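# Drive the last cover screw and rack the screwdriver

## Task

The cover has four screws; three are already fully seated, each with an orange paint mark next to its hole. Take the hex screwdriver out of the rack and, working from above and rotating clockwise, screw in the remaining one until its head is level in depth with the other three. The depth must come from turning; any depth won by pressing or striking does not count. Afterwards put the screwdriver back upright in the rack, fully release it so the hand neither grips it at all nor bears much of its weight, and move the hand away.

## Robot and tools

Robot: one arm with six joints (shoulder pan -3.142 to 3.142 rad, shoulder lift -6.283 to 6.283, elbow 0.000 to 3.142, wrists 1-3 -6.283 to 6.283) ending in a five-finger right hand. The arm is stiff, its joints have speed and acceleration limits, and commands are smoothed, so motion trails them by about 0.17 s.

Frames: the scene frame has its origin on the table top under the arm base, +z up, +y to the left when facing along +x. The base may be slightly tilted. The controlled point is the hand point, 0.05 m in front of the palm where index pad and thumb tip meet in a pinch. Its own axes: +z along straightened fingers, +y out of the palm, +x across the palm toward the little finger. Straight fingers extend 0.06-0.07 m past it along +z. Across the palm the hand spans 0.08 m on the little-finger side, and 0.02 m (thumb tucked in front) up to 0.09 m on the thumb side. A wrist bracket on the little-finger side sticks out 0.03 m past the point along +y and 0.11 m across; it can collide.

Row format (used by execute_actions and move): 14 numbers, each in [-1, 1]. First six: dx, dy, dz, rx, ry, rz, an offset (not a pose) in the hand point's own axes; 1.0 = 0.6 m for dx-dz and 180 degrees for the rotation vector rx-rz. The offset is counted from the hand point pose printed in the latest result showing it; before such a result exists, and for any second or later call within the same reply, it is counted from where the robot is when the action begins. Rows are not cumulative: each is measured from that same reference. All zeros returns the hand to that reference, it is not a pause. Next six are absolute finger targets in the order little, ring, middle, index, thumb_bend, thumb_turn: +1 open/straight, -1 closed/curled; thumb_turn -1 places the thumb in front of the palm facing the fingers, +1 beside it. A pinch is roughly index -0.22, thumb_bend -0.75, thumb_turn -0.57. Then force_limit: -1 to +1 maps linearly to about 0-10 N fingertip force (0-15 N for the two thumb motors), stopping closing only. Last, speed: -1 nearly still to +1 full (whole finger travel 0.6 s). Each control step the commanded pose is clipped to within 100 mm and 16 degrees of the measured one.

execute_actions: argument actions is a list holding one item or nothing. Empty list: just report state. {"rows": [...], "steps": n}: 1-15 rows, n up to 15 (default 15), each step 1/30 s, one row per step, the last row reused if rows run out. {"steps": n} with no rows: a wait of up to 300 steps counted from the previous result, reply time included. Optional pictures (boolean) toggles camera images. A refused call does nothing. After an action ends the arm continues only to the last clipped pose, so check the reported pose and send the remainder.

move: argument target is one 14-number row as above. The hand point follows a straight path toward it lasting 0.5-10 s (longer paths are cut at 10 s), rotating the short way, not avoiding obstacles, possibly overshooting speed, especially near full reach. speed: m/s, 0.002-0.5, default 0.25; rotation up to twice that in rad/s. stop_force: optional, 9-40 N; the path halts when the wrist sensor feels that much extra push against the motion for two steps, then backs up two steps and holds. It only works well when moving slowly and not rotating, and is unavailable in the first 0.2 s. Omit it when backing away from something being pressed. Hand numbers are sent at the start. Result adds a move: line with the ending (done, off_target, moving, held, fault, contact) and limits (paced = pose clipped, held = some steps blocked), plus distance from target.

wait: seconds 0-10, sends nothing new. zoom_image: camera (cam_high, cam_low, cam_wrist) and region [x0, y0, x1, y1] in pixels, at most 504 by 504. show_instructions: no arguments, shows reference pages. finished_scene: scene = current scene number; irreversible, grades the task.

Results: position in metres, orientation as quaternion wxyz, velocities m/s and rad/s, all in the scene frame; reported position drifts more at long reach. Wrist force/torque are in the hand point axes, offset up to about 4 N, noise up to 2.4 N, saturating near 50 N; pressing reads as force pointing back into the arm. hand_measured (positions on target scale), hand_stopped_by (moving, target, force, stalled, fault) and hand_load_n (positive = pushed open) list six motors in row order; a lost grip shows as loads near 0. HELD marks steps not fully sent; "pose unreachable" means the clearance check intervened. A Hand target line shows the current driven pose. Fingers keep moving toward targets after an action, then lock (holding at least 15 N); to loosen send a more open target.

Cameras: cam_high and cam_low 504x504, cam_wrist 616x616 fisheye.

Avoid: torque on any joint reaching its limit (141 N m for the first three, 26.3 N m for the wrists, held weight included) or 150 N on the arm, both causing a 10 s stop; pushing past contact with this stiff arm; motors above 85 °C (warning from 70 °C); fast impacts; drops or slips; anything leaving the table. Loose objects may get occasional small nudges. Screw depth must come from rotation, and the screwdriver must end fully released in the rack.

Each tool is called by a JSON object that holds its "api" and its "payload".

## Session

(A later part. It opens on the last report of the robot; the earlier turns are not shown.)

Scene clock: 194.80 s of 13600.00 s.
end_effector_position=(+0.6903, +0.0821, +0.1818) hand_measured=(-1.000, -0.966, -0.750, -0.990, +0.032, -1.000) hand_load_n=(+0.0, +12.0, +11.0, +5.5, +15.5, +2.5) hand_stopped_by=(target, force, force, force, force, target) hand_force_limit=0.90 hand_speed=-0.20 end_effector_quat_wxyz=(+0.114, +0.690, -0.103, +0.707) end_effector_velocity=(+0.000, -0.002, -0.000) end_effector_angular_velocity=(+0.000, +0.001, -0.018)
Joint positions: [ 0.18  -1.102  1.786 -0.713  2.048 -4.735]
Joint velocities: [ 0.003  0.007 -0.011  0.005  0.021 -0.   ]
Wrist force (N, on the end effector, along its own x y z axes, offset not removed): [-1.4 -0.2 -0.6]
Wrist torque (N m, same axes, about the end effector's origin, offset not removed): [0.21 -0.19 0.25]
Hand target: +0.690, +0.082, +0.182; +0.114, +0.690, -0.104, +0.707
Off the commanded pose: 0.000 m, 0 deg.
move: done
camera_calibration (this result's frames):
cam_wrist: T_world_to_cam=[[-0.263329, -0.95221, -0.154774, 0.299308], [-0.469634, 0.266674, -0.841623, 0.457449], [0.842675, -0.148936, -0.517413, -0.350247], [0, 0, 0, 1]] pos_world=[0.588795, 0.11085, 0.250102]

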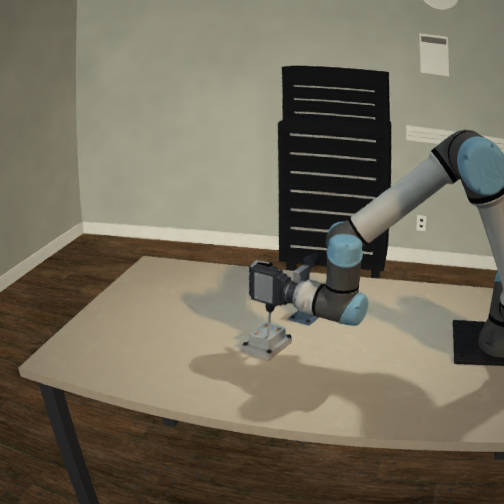

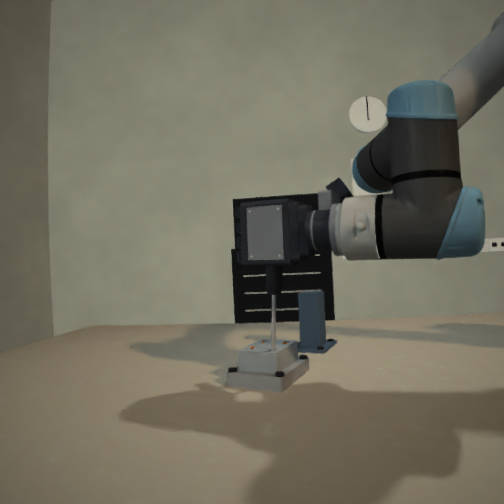

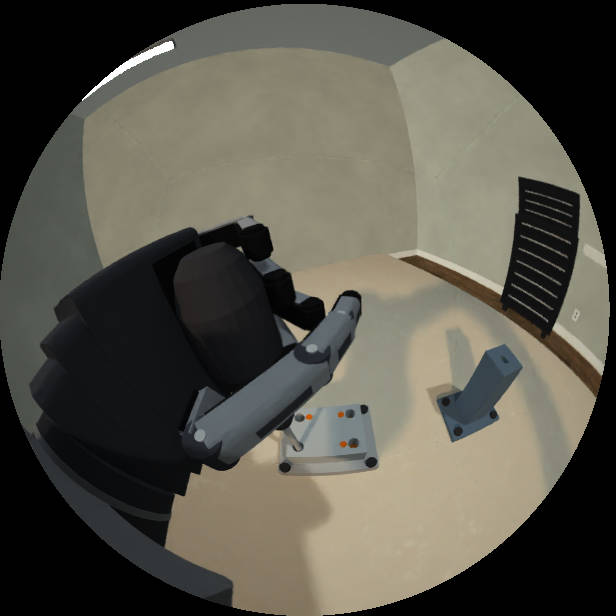

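{"api": "execute_actions", "payload": {"actions": [], "pictures": false}}

{"api": "move", "payload": {"target": [0,0,0,0,0,0,-0.2,-0.2,-0.2,-0.2,0.45,-1,0.4,0.5], "speed": 0.01}}

{"api": "move", "payload": {"target": [0,-0.0883,0.0065,0.3,0,0,-0.2,-0.2,-0.2,-0.2,0.45,-1,0.4,0.5], "speed": 0.4}}

{"api": "move", "payload": {"target": [0,0,0,0,0,0,-1,-1,-1,-1,-1,-1,0.9,-0.2], "speed": 0.01}}

{"api": "move", "payload": {"target": [-0.0005,0.047,-0.075,-0.3,0,0,-1,-1,-1,-1,-1,-1,0.9,-0.2], "speed": 0.4}}

{"api": "move", "payload": {"target": [0,0,0,0,0,0,-0.2,-0.2,-0.2,-0.2,0.45,-1,0.4,0.5], "speed": 0.01}}

{"api": "move", "payload": {"target": [0,-0.0883,0.0065,0.3,0,0,-0.2,-0.2,-0.2,-0.2,0.45,-1,0.4,0.5], "speed": 0.4}}

{"api": "move", "payload": {"target": [0,0,0,0,0,0,-1,-1,-1,-1,-1,-1,0.9,-0.2], "speed": 0.01}}

{"api": "move", "payload": {"target": [-0.0005,0.047,-0.075,-0.3,0,0,-1,-1,-1,-1,-1,-1,0.9,-0.2], "speed": 0.4}}

{"api": "move", "payload": {"target": [0,0,0,0,0,0,-0.2,-0.2,-0.2,-0.2,0.45,-1,0.4,0.5], "speed": 0.01}}

{"api": "move", "payload": {"target": [0,-0.0883,0.0065,0.3,0,0,-0.2,-0.2,-0.2,-0.2,0.45,-1,0.4,0.5], "speed": 0.4}}

{"api": "move", "payload": {"target": [0,0,0,0,0,0,-1,-1,-1,-1,-1,-1,0.9,-0.2], "speed": 0.01}}

{"api": "move", "payload": {"target": [-0.0005,0.047,-0.075,-0.3,0,0,-1,-1,-1,-1,-1,-1,0.9,-0.2], "speed": 0.4}}

{"api": "zoom_image", "payload": {"camera": "cam_low", "region": [235,260,315,360]}}

Scene clock: 200.27 s of 13600.00 s.
end_effector_position=(+0.6904, +0.0820, +0.1818) hand_measured=(-1.000, -0.966, -0.750, -0.990, +0.032, -1.000) hand_load_n=(+0.0, +12.0, +11.0, +5.5, +15.5, +2.5) hand_stopped_by=(target, force, force, force, force, target) hand_force_limit=0.90 hand_speed=-0.20 end_effector_quat_wxyz=(+0.114, +0.690, -0.104, +0.707) end_effector_velocity=(+0.000, -0.001, +0.000) end_effector_angular_velocity=(+0.000, -0.001, -0.002)
Joint positions: [ 0.18  -1.101  1.784 -0.712  2.051 -4.735]
Joint velocities: [-0.001 -0.    -0.001 -0.     0.001 -0.   ]
Wrist force (N, on the end effector, along its own x y z axes, offset not removed): [-1.8 0.7 -0.3]
Wrist torque (N m, same axes, about the end effector's origin, offset not removed): [0.37 -0.17 0.27]
Hand target: +0.690, +0.082, +0.182; +0.114, +0.690, -0.104, +0.707
Off the commanded pose: 0.000 m, 0 deg.
Steps of this call (steps 1 to 90: nothing new was sent; then 2.47 s passed at rest). Readings (end_effector_position | what the end effector reports):
1: (+0.6903, +0.0821, +0.1818) | hand_measured=(-1.000, -0.966, -0.750, -0.990, +0.032, -1.000) hand_load_n=(+0.0, +12.0, +11.0, +5.5, +15.5, +2.5) hand_stopped_by=(target, force, force, force, force, target) hand_force_limit=0.90 hand_speed=-0.20
2: (+0.6903, +0.0821, +0.1818) | hand_measured=(-1.000, -0.966, -0.750, -0.990, +0.032, -1.000) hand_load_n=(+0.0, +12.0, +11.0, +5.5, +15.5, +2.5) hand_stopped_by=(target, force, force, force, force, target) hand_force_limit=0.90 hand_speed=-0.20
4: (+0.6903, +0.0821, +0.1818) | hand_measured=(-1.000, -0.966, -0.750, -0.990, +0.032, -1.000) hand_load_n=(+0.0, +12.0, +11.0, +5.5, +15.5, +2.5) hand_stopped_by=(target, force, force, force, force, target) hand_force_limit=0.90 hand_speed=-0.20
8: (+0.6903, +0.0820, +0.1818) | hand_measured=(-1.000, -0.966, -0.750, -0.990, +0.032, -1.000) hand_load_n=(+0.0, +12.0, +11.0, +5.5, +15.5, +2.5) hand_stopped_by=(target, force, force, force, force, target) hand_force_limit=0.90 hand_speed=-0.20
90: the state above

Scene clock: 200.87 s of 13600.00 s.
end_effector_position=(+0.6904, +0.0820, +0.1818) hand_measured=(-0.200, -0.200, -0.200, -0.200, +0.450, -1.000) hand_load_n=(+0.0, +0.0, +0.0, +0.0, +0.0, +0.0) hand_stopped_by=(target, target, target, target, target, target) hand_force_limit=0.40 hand_speed=0.50 end_effector_quat_wxyz=(+0.114, +0.690, -0.104, +0.707) end_effector_velocity=(+0.000, -0.000, +0.000) end_effector_angular_velocity=(+0.000, -0.001, -0.001)
Joint positions: [ 0.18  -1.101  1.784 -0.712  2.051 -4.735]
Joint velocities: [-0.001  0.    -0.001 -0.     0.    -0.   ]
Wrist force (N, on the end effector, along its own x y z axes, offset not removed): [1.2 2.8 1.5]
Wrist torque (N m, same axes, about the end effector's origin, offset not removed): [0.40 -0.22 0.25]
Hand target: +0.690, +0.082, +0.182; +0.114, +0.690, -0.104, +0.707
Off the commanded pose: 0.000 m, 0 deg.
move: done
camera_calibration (this result's frames):
cam_wrist: T_world_to_cam=[[-0.265353, -0.951646, -0.154783, 0.300568], [-0.469093, 0.267685, -0.841604, 0.457125], [0.842342, -0.150715, -0.517441, -0.349916], [0, 0, 0, 1]] pos_world=[0.588939, 0.110931, 0.25018]

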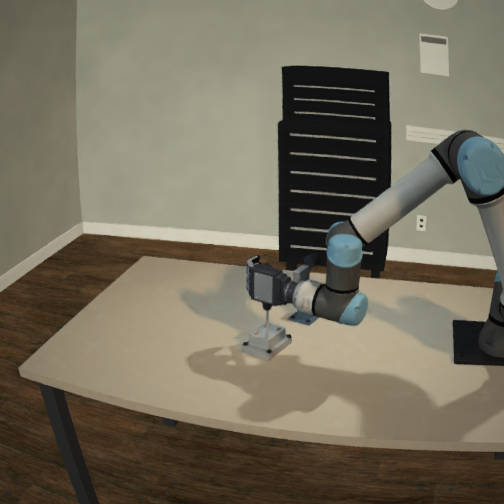

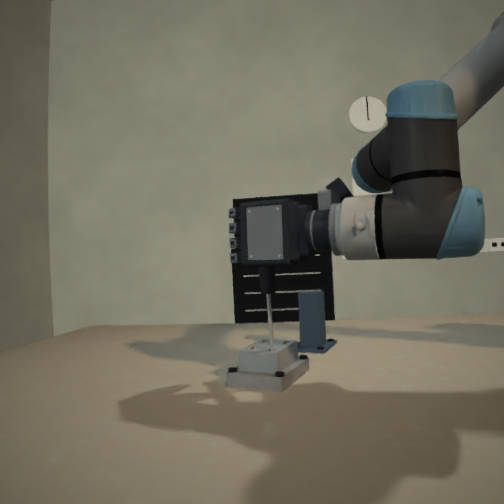

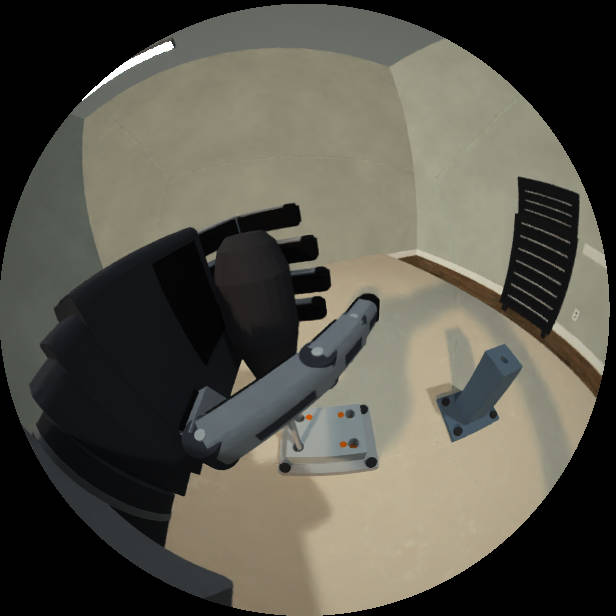

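Scene clock: 202.77 s of 13600.00 s.
end_effector_position=(+0.7099, +0.1311, +0.1813) hand_measured=(-0.200, -0.200, -0.200, -0.200, +0.450, -1.000) hand_load_n=(+0.0, +0.0, +0.0, +0.0, +0.0, +0.0) hand_stopped_by=(target, target, target, target, target, target) hand_force_limit=0.40 hand_speed=0.50 end_effector_quat_wxyz=(-0.211, +0.667, +0.228, +0.677) end_effector_velocity=(+0.001, +0.001, +0.000) end_effector_angular_velocity=(-0.002, -0.001, +0.016)
Joint positions: [-0.207 -1.189  1.912 -0.734  0.723 -4.73 ]
Joint velocities: [-0.005  0.004 -0.008  0.004 -0.021 -0.003]
Wrist force (N, on the end effector, along its own x y z axes, offset not removed): [0.7 3.0 0.9]
Wrist torque (N m, same axes, about the end effector's origin, offset not removed): [0.52 -0.18 0.12]
Hand target: +0.710, +0.131, +0.181; -0.211, +0.667, +0.228, +0.677
Off the commanded pose: 0.000 m, 0 deg.
move: done
camera_calibration (this result's frames):
cam_wrist: T_world_to_cam=[[0.611072, -0.779171, -0.139585, -0.295182], [-0.498363, -0.241689, -0.832599, 0.538601], [0.615, 0.578342, -0.535999, -0.290063], [0, 0, 0, 1]] pos_world=[0.627185, 0.0679331, 0.251762]

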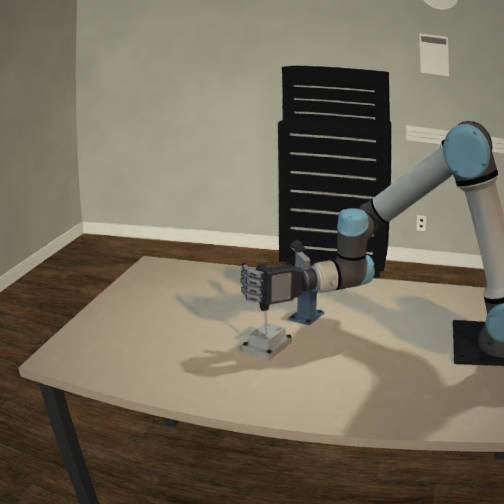

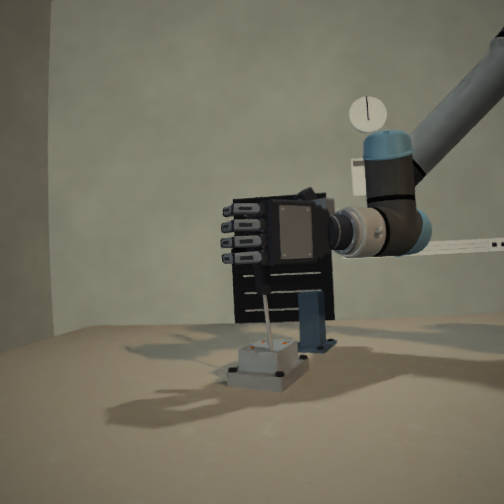

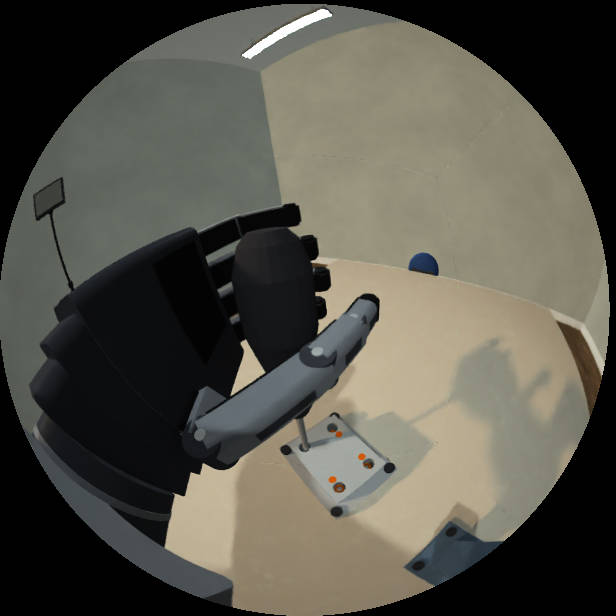

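Scene clock: 203.63 s of 13600.00 s.
end_effector_position=(+0.7099, +0.1310, +0.1814) hand_measured=(-1.000, -0.966, -0.750, -0.990, +0.032, -1.000) hand_load_n=(+0.0, +10.5, +11.0, +10.5, +15.5, +3.0) hand_stopped_by=(target, force, force, force, force, target) hand_force_limit=0.90 hand_speed=-0.20 end_effector_quat_wxyz=(-0.211, +0.667, +0.228, +0.677) end_effector_velocity=(-0.001, +0.000, -0.001) end_effector_angular_velocity=(+0.000, +0.002, -0.000)
Joint positions: [-0.207 -1.189  1.912 -0.734  0.723 -4.73 ]
Joint velocities: [ 0.    -0.     0.001  0.001  0.001 -0.   ]
Wrist force (N, on the end effector, along its own x y z axes, offset not removed): [2.1 2.1 1.2]
Wrist torque (N m, same axes, about the end effector's origin, offset not removed): [0.28 0.05 0.02]
Hand target: +0.710, +0.131, +0.181; -0.211, +0.667, +0.228, +0.677
Off the commanded pose: 0.000 m, 0 deg.
move: done
camera_calibration (this result's frames):
cam_wrist: T_world_to_cam=[[0.61105, -0.779217, -0.139421, -0.295242], [-0.498252, -0.24174, -0.832651, 0.538591], [0.615112, 0.578258, -0.535962, -0.290107], [0, 0, 0, 1]] pos_world=[0.627209, 0.0678978, 0.251809]

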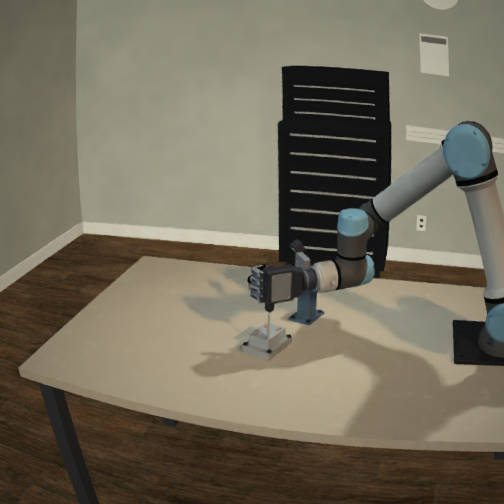

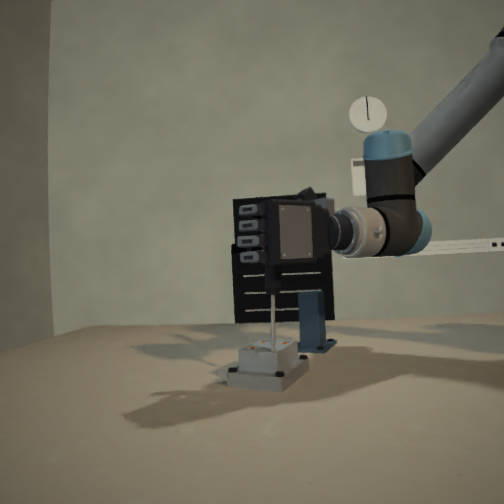

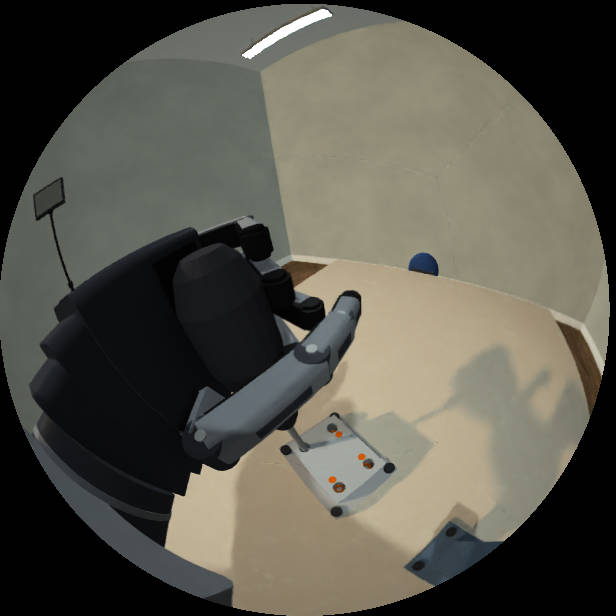

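Scene clock: 205.53 s of 13600.00 s.
end_effector_position=(+0.6903, +0.0819, +0.1815) hand_measured=(-1.000, -0.966, -0.750, -0.990, +0.032, -1.000) hand_load_n=(+0.0, +12.0, +11.0, +5.0, +15.5, +2.5) hand_stopped_by=(target, force, force, force, force, target) hand_force_limit=0.90 hand_speed=-0.20 end_effector_quat_wxyz=(+0.114, +0.690, -0.104, +0.707) end_effector_velocity=(+0.001, -0.001, +0.001) end_effector_angular_velocity=(+0.001, -0.001, -0.016)
Joint positions: [ 0.18  -1.101  1.785 -0.713  2.051 -4.735]
Joint velocities: [ 0.004  0.006 -0.012  0.005  0.02  -0.   ]
Wrist force (N, on the end effector, along its own x y z axes, offset not removed): [-1.4 -0.2 -0.1]
Wrist torque (N m, same axes, about the end effector's origin, offset not removed): [0.16 -0.21 0.30]
Hand target: +0.690, +0.082, +0.182; +0.115, +0.690, -0.105, +0.707
Off the commanded pose: 0.000 m, 0 deg.
move: done
camera_calibration (this result's frames):
cam_wrist: T_world_to_cam=[[-0.265357, -0.951627, -0.15489, 0.300461], [-0.46887, 0.267741, -0.84171, 0.456734], [0.842465, -0.150731, -0.517236, -0.350202], [0, 0, 0, 1]] pos_world=[0.588911, 0.110854, 0.249839]

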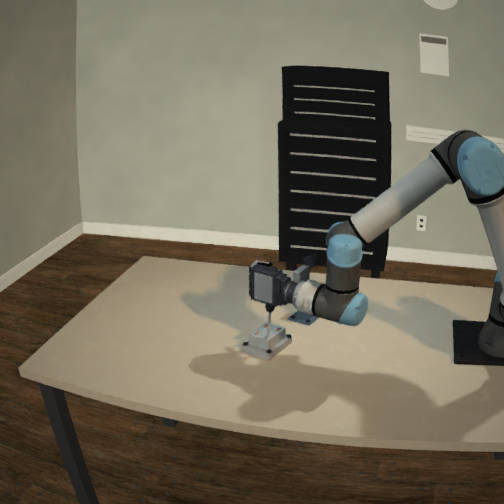

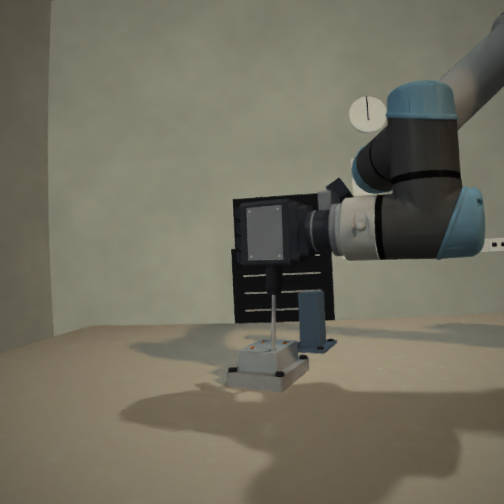

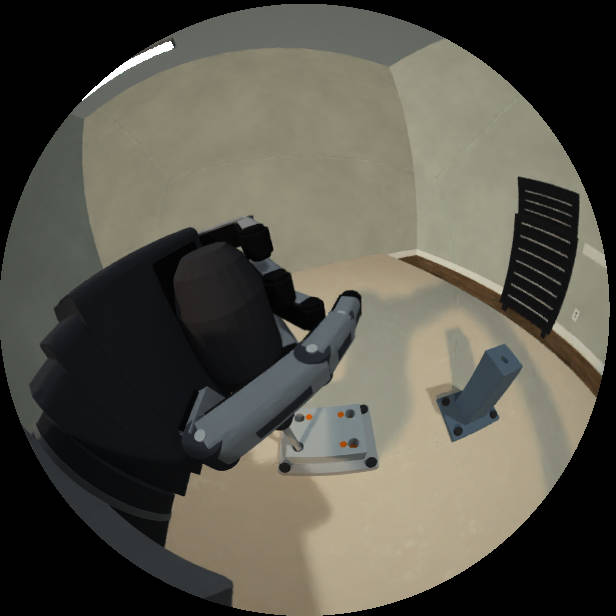

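Scene clock: 206.13 s of 13600.00 s.
end_effector_position=(+0.6904, +0.0820, +0.1816) hand_measured=(-0.200, -0.200, -0.200, -0.200, +0.450, -1.000) hand_load_n=(+0.0, +0.0, +0.0, +0.0, +0.0, +0.0) hand_stopped_by=(target, target, target, target, target, target) hand_force_limit=0.40 hand_speed=0.50 end_effector_quat_wxyz=(+0.114, +0.690, -0.104, +0.707) end_effector_velocity=(-0.000, +0.000, -0.001) end_effector_angular_velocity=(-0.000, +0.001, +0.001)
Joint positions: [ 0.18  -1.101  1.784 -0.713  2.051 -4.735]
Joint velocities: [-0.    -0.     0.001 -0.    -0.001 -0.   ]
Wrist force (N, on the end effector, along its own x y z axes, offset not removed): [-0.2 1.5 0.2]
Wrist torque (N m, same axes, about the end effector's origin, offset not removed): [0.30 0.03 0.09]
Hand target: +0.690, +0.082, +0.182; +0.114, +0.690, -0.104, +0.707
Off the commanded pose: 0.000 m, 0 deg.
move: done
camera_calibration (this result's frames):
cam_wrist: T_world_to_cam=[[-0.265229, -0.951664, -0.154884, 0.300488], [-0.468837, 0.267661, -0.841754, 0.456766], [0.842524, -0.150642, -0.517166, -0.35025], [0, 0, 0, 1]] pos_world=[0.588941, 0.110943, 0.249888]

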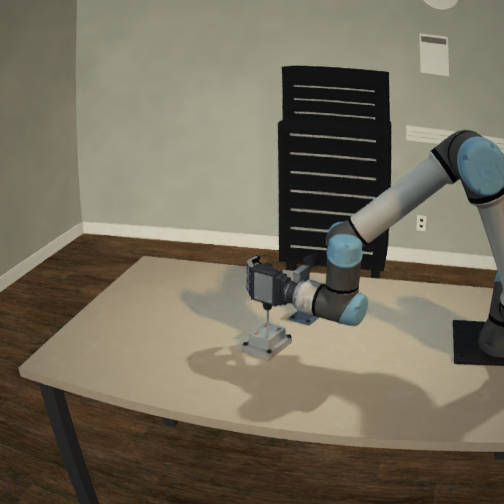

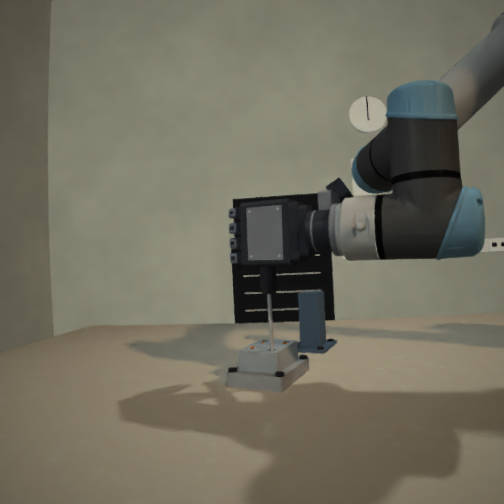

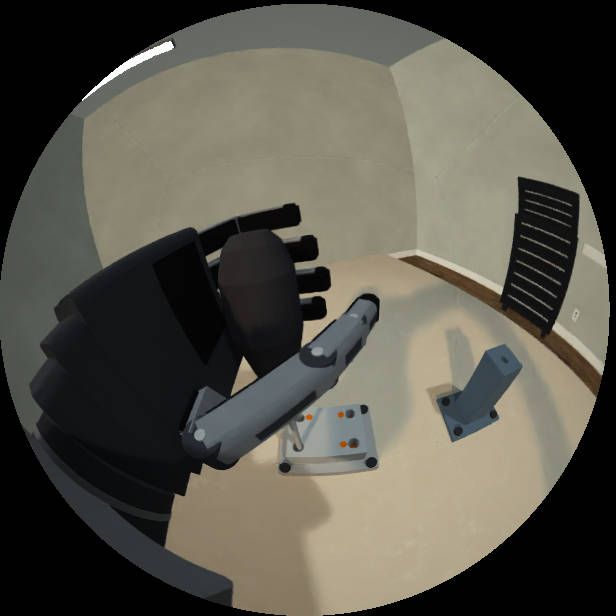

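Scene clock: 208.03 s of 13600.00 s.
end_effector_position=(+0.7099, +0.1311, +0.1810) hand_measured=(-0.200, -0.200, -0.200, -0.200, +0.450, -1.000) hand_load_n=(+0.0, +0.0, +0.0, +0.0, +0.0, +0.0) hand_stopped_by=(target, target, target, target, target, target) hand_force_limit=0.40 hand_speed=0.50 end_effector_quat_wxyz=(-0.211, +0.667, +0.228, +0.677) end_effector_velocity=(+0.001, +0.001, +0.001) end_effector_angular_velocity=(-0.002, -0.001, +0.017)
Joint positions: [-0.207 -1.189  1.913 -0.736  0.723 -4.73 ]
Joint velocities: [-0.005  0.004 -0.008  0.004 -0.022 -0.003]
Wrist force (N, on the end effector, along its own x y z axes, offset not removed): [0.4 2.5 1.6]
Wrist torque (N m, same axes, about the end effector's origin, offset not removed): [0.37 -0.05 0.10]
Hand target: +0.710, +0.131, +0.181; -0.211, +0.667, +0.228, +0.677
Off the commanded pose: 0.000 m, 0 deg.
move: done
camera_calibration (this result's frames):
cam_wrist: T_world_to_cam=[[0.611178, -0.779119, -0.139409, -0.295326], [-0.498077, -0.241707, -0.832765, 0.538237], [0.615127, 0.578404, -0.535787, -0.290362], [0, 0, 0, 1]] pos_world=[0.62719, 0.0679476, 0.251481]

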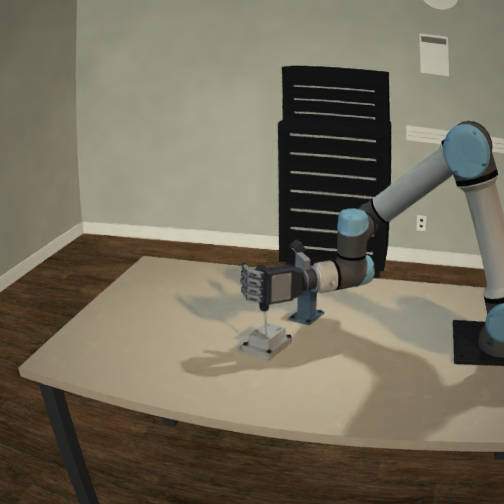

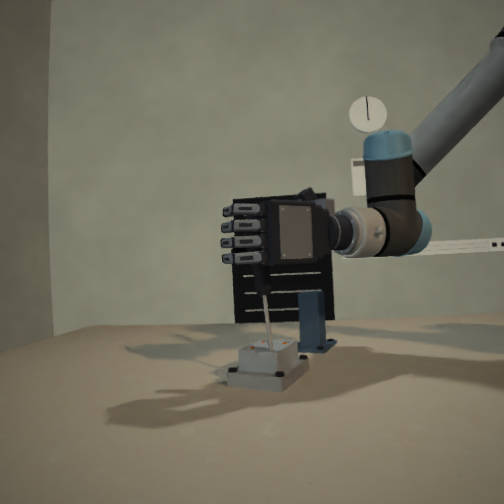

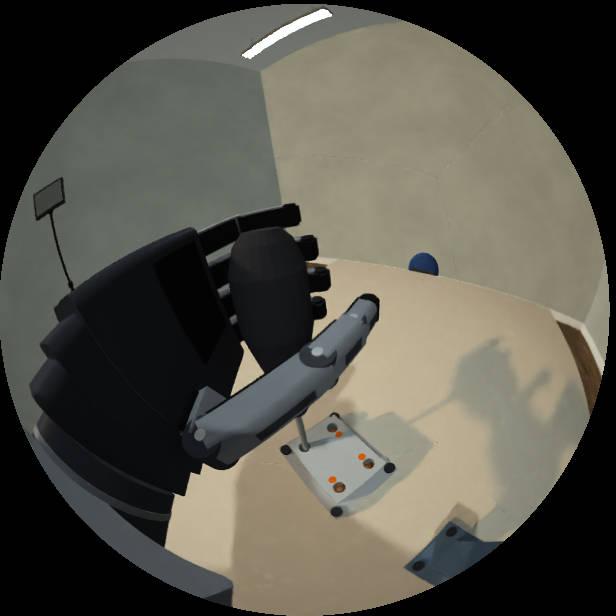

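Scene clock: 208.90 s of 13600.00 s.
end_effector_position=(+0.7100, +0.1310, +0.1811) hand_measured=(-1.000, -0.966, -0.750, -0.990, +0.032, -1.000) hand_load_n=(+0.0, +10.5, +11.0, +11.0, +15.5, +3.0) hand_stopped_by=(target, force, force, force, force, target) hand_force_limit=0.90 hand_speed=-0.20 end_effector_quat_wxyz=(-0.211, +0.667, +0.228, +0.677) end_effector_velocity=(-0.000, +0.000, +0.000) end_effector_angular_velocity=(-0.000, -0.001, +0.001)
Joint positions: [-0.207 -1.189  1.913 -0.736  0.723 -4.73 ]
Joint velocities: [ 0.    -0.     0.    -0.001 -0.    -0.   ]
Wrist force (N, on the end effector, along its own x y z axes, offset not removed): [2.2 2.0 2.3]
Wrist torque (N m, same axes, about the end effector's origin, offset not removed): [0.27 -0.13 0.02]
Hand target: +0.710, +0.131, +0.181; -0.211, +0.667, +0.228, +0.677
Off the commanded pose: 0.000 m, 0 deg.
move: done
camera_calibration (this result's frames):
cam_wrist: T_world_to_cam=[[0.611159, -0.779163, -0.139247, -0.295387], [-0.497969, -0.241762, -0.832813, 0.538225], [0.615233, 0.578322, -0.535754, -0.290403], [0, 0, 0, 1]] pos_world=[0.627213, 0.0679141, 0.251525]

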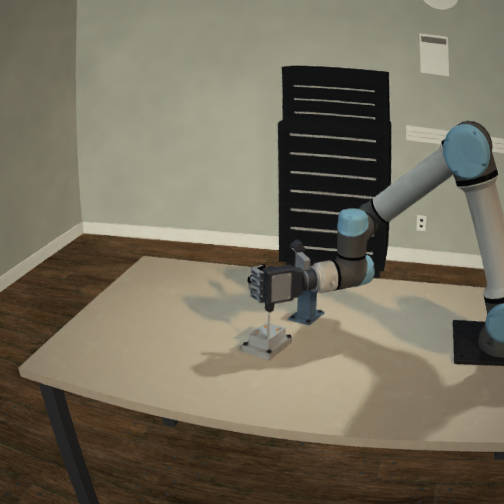

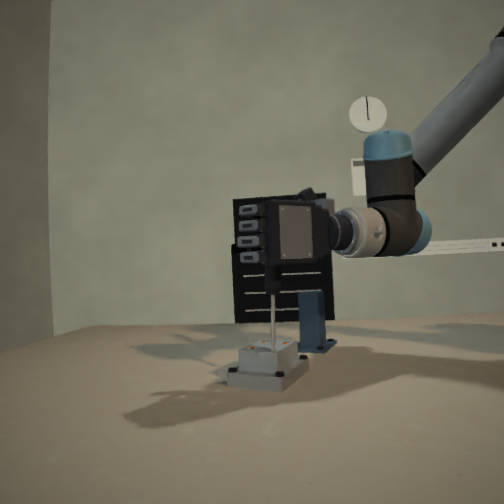

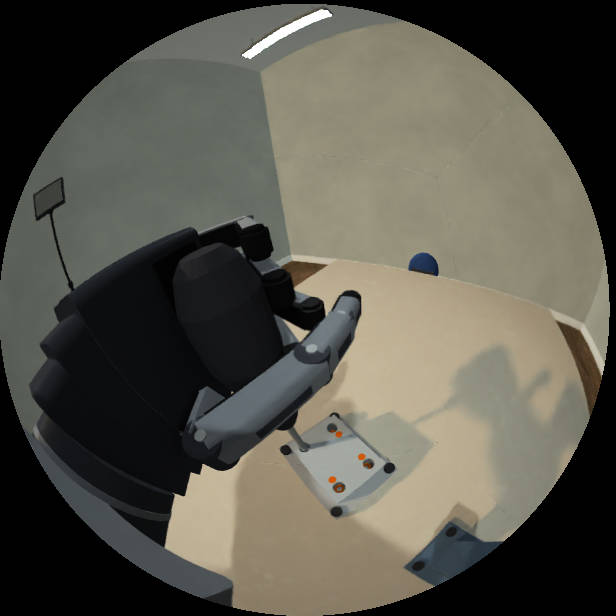

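Scene clock: 210.80 s of 13600.00 s.
end_effector_position=(+0.6904, +0.0820, +0.1813) hand_measured=(-1.000, -0.966, -0.750, -0.990, +0.032, -1.000) hand_load_n=(+0.0, +12.0, +11.0, +5.5, +15.5, +2.5) hand_stopped_by=(target, force, force, force, force, target) hand_force_limit=0.90 hand_speed=-0.20 end_effector_quat_wxyz=(+0.114, +0.690, -0.104, +0.707) end_effector_velocity=(+0.001, -0.001, +0.000) end_effector_angular_velocity=(+0.000, +0.001, -0.015)
Joint positions: [ 0.18  -1.1    1.785 -0.714  2.051 -4.735]
Joint velocities: [ 0.005  0.006 -0.012  0.006  0.02  -0.   ]
Wrist force (N, on the end effector, along its own x y z axes, offset not removed): [-1.4 -0.4 -0.6]
Wrist torque (N m, same axes, about the end effector's origin, offset not removed): [0.16 -0.16 0.32]
Hand target: +0.690, +0.082, +0.181; +0.115, +0.690, -0.105, +0.707
Off the commanded pose: 0.000 m, 0 deg.
move: done
camera_calibration (this result's frames):
cam_wrist: T_world_to_cam=[[-0.265229, -0.951646, -0.154995, 0.300381], [-0.468629, 0.267723, -0.84185, 0.456377], [0.842639, -0.150648, -0.516977, -0.35053], [0, 0, 0, 1]] pos_world=[0.588912, 0.110868, 0.249543]

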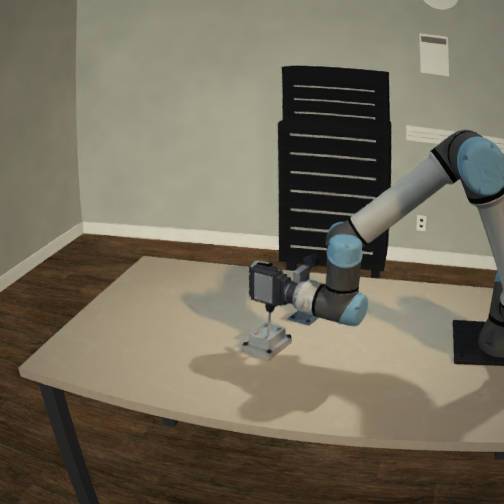

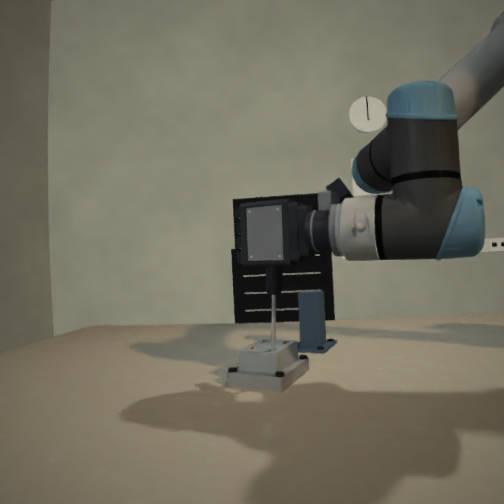

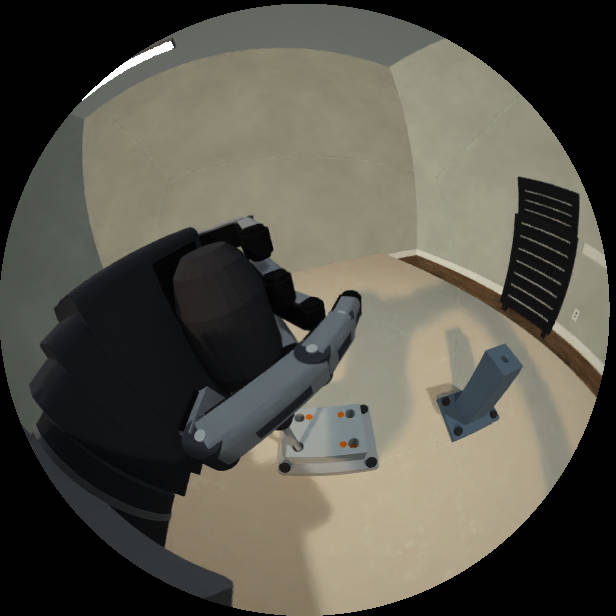

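Scene clock: 211.40 s of 13600.00 s.
end_effector_position=(+0.6904, +0.0821, +0.1813) hand_measured=(-0.200, -0.200, -0.200, -0.200, +0.450, -1.000) hand_load_n=(+0.0, +0.0, +0.0, +0.0, +0.0, +0.0) hand_stopped_by=(target, target, target, target, target, target) hand_force_limit=0.40 hand_speed=0.50 end_effector_quat_wxyz=(+0.114, +0.690, -0.104, +0.707) end_effector_velocity=(-0.000, +0.001, -0.000) end_effector_angular_velocity=(-0.000, +0.001, +0.001)
Joint positions: [ 0.18  -1.1    1.785 -0.714  2.051 -4.735]
Joint velocities: [ 0.001 -0.     0.001  0.     0.     0.   ]
Wrist force (N, on the end effector, along its own x y z axes, offset not removed): [1.1 2.6 1.1]
Wrist torque (N m, same axes, about the end effector's origin, offset not removed): [0.37 -0.20 0.14]
Hand target: +0.690, +0.082, +0.181; +0.114, +0.690, -0.104, +0.707
Off the commanded pose: 0.000 m, 0 deg.
move: done
camera_calibration (this result's frames):
cam_wrist: T_world_to_cam=[[-0.265102, -0.951683, -0.154989, 0.300408], [-0.4686, 0.267642, -0.841892, 0.456408], [0.842695, -0.150559, -0.51691, -0.350576], [0, 0, 0, 1]] pos_world=[0.58894, 0.110956, 0.24959]

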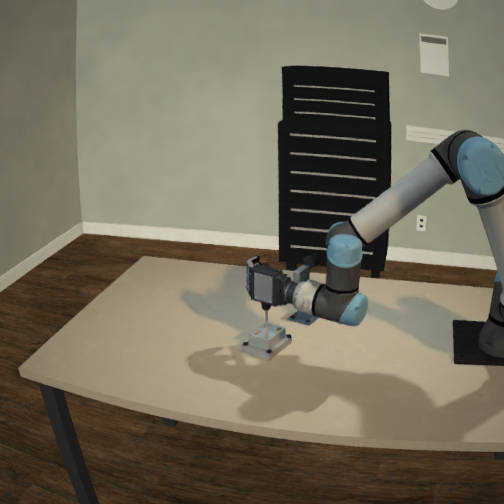

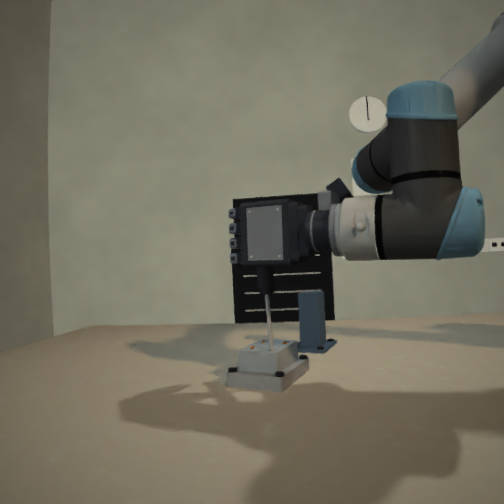

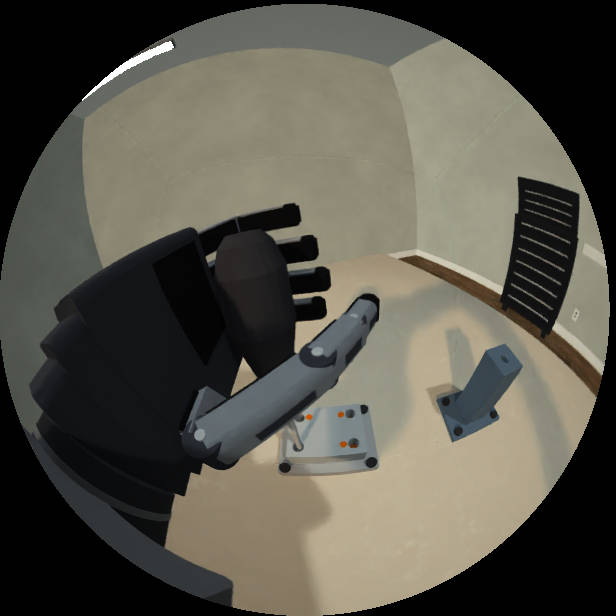

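Scene clock: 213.30 s of 13600.00 s.
end_effector_position=(+0.7099, +0.1311, +0.1808) hand_measured=(-0.200, -0.200, -0.200, -0.200, +0.450, -1.000) hand_load_n=(+0.0, +0.0, +0.0, +0.0, +0.0, +0.0) hand_stopped_by=(target, target, target, target, target, target) hand_force_limit=0.40 hand_speed=0.50 end_effector_quat_wxyz=(-0.211, +0.667, +0.228, +0.677) end_effector_velocity=(+0.001, +0.001, -0.000) end_effector_angular_velocity=(-0.002, +0.001, +0.016)
Joint positions: [-0.207 -1.188  1.913 -0.737  0.723 -4.73 ]
Joint velocities: [-0.006  0.005 -0.007  0.005 -0.022 -0.003]
Wrist force (N, on the end effector, along its own x y z axes, offset not removed): [-0.1 1.3 0.5]
Wrist torque (N m, same axes, about the end effector's origin, offset not removed): [0.30 -0.01 0.05]
Hand target: +0.710, +0.131, +0.181; -0.211, +0.667, +0.228, +0.677
Off the commanded pose: 0.000 m, 0 deg.
move: done
camera_calibration (this result's frames):
cam_wrist: T_world_to_cam=[[0.611284, -0.779063, -0.139255, -0.295466], [-0.497808, -0.241719, -0.832922, 0.537874], [0.615238, 0.578474, -0.535583, -0.290653], [0, 0, 0, 1]] pos_world=[0.627193, 0.0679635, 0.251193]

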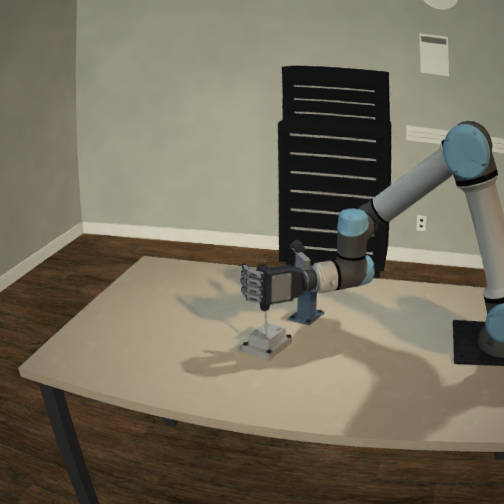

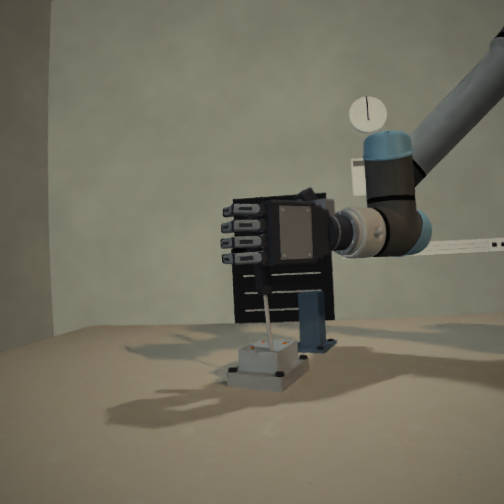

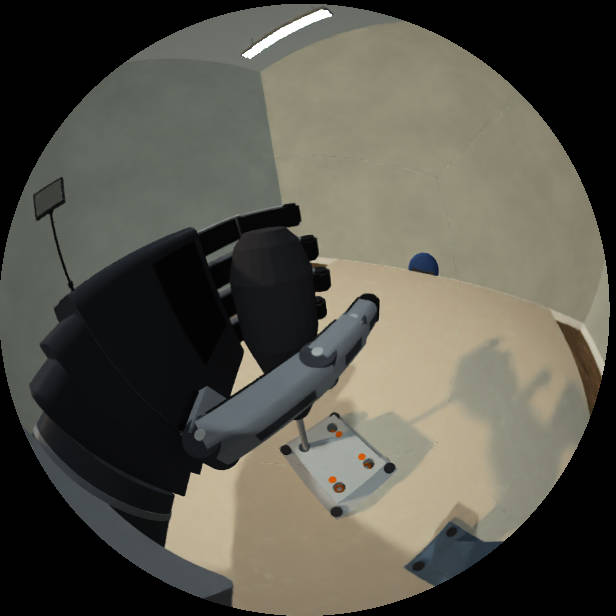

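Scene clock: 214.17 s of 13600.00 s.
end_effector_position=(+0.7100, +0.1311, +0.1808) hand_measured=(-1.000, -0.966, -0.750, -0.990, +0.032, -1.000) hand_load_n=(+0.0, +10.5, +11.5, +10.5, +15.5, +2.5) hand_stopped_by=(target, force, force, force, force, target) hand_force_limit=0.90 hand_speed=-0.20 end_effector_quat_wxyz=(-0.211, +0.667, +0.228, +0.677) end_effector_velocity=(-0.000, +0.000, -0.001) end_effector_angular_velocity=(+0.000, +0.001, +0.000)
Joint positions: [-0.207 -1.188  1.913 -0.737  0.723 -4.73 ]
Joint velocities: [ 0.    -0.     0.001  0.     0.    -0.   ]
Wrist force (N, on the end effector, along its own x y z axes, offset not removed): [3.6 2.3 2.5]
Wrist torque (N m, same axes, about the end effector's origin, offset not removed): [0.29 -0.15 0.11]
Hand target: +0.710, +0.131, +0.181; -0.211, +0.667, +0.228, +0.677
Off the commanded pose: 0.000 m, 0 deg.
move: done
camera_calibration (this result's frames):
cam_wrist: T_world_to_cam=[[0.611271, -0.779107, -0.139072, -0.295534], [-0.497681, -0.241782, -0.832979, 0.537862], [0.615355, 0.578389, -0.535541, -0.290699], [0, 0, 0, 1]] pos_world=[0.627218, 0.06793, 0.251246]

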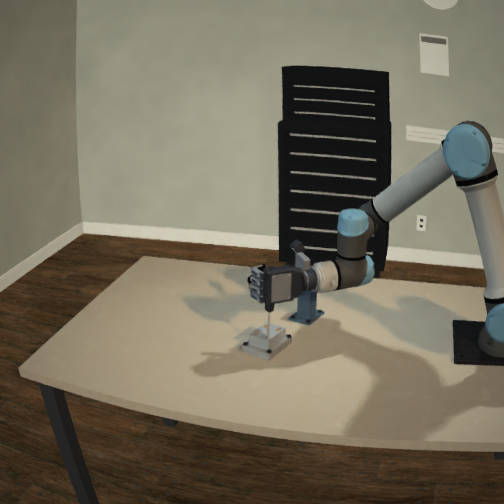

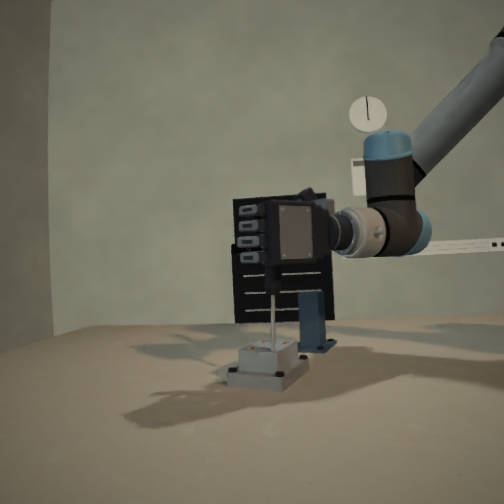

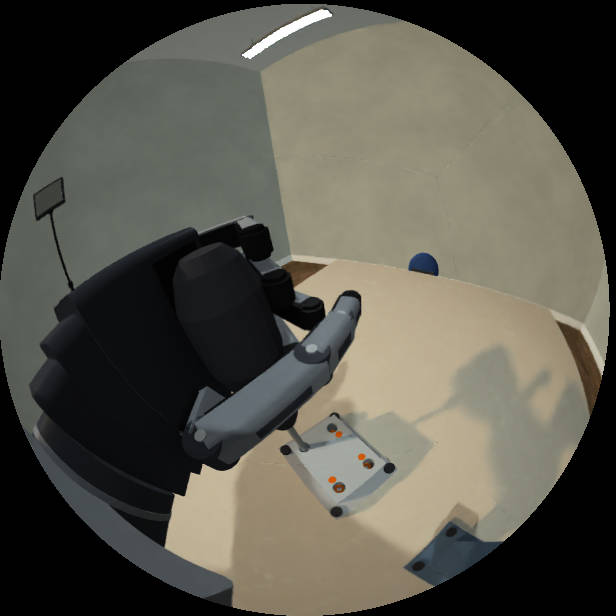

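Scene clock: 216.07 s of 13600.00 s.
end_effector_position=(+0.6904, +0.0820, +0.1810) hand_measured=(-1.000, -0.966, -0.750, -0.990, +0.032, -1.000) hand_load_n=(+0.0, +11.5, +11.0, +5.5, +15.5, +2.5) hand_stopped_by=(target, force, force, force, force, target) hand_force_limit=0.90 hand_speed=-0.20 end_effector_quat_wxyz=(+0.114, +0.690, -0.104, +0.707) end_effector_velocity=(+0.000, -0.001, -0.000) end_effector_angular_velocity=(+0.000, +0.001, -0.016)
Joint positions: [ 0.18  -1.1    1.785 -0.715  2.051 -4.735]
Joint velocities: [ 0.004  0.006 -0.011  0.006  0.021 -0.   ]
Wrist force (N, on the end effector, along its own x y z axes, offset not removed): [-1.1 0.4 -0.3]
Wrist torque (N m, same axes, about the end effector's origin, offset not removed): [0.21 -0.19 0.32]
Hand target: +0.690, +0.082, +0.181; +0.115, +0.690, -0.105, +0.707
Off the commanded pose: 0.000 m, 0 deg.
move: done
camera_calibration (this result's frames):
cam_wrist: T_world_to_cam=[[-0.265097, -0.951664, -0.155108, 0.300302], [-0.468378, 0.267705, -0.841995, 0.456022], [0.84282, -0.150561, -0.516706, -0.350863], [0, 0, 0, 1]] pos_world=[0.588914, 0.11088, 0.249254]

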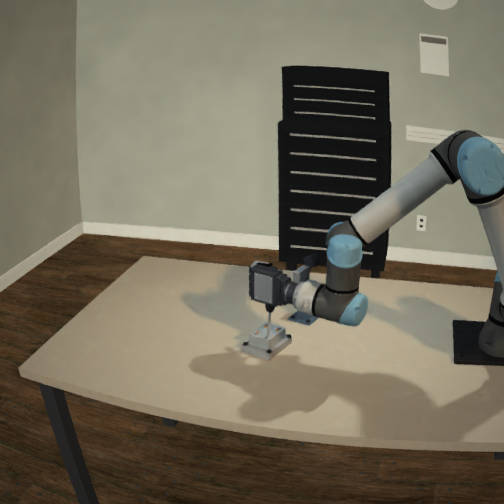

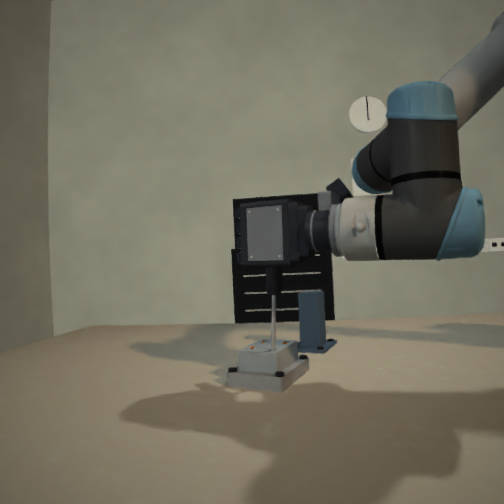

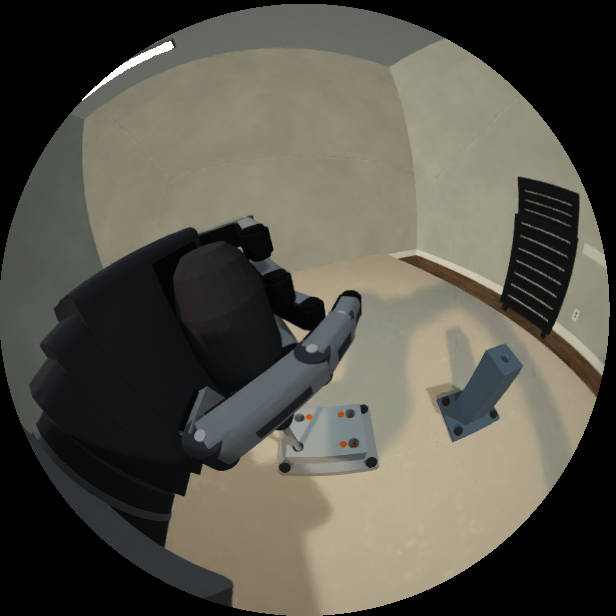

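Region (235, 260, 315, 360) of cam_low's 504x504 image, scaled by 5.040, with more detail than that image has; it fills the left 403 columns of this view, and the rest is white.

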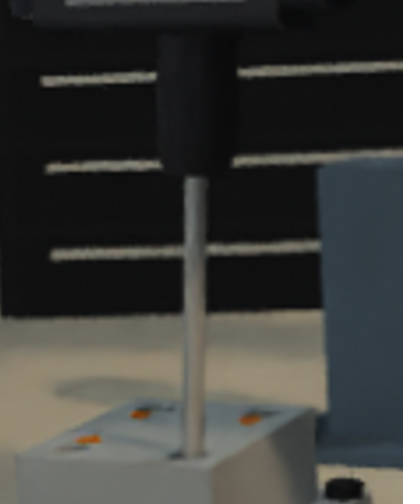

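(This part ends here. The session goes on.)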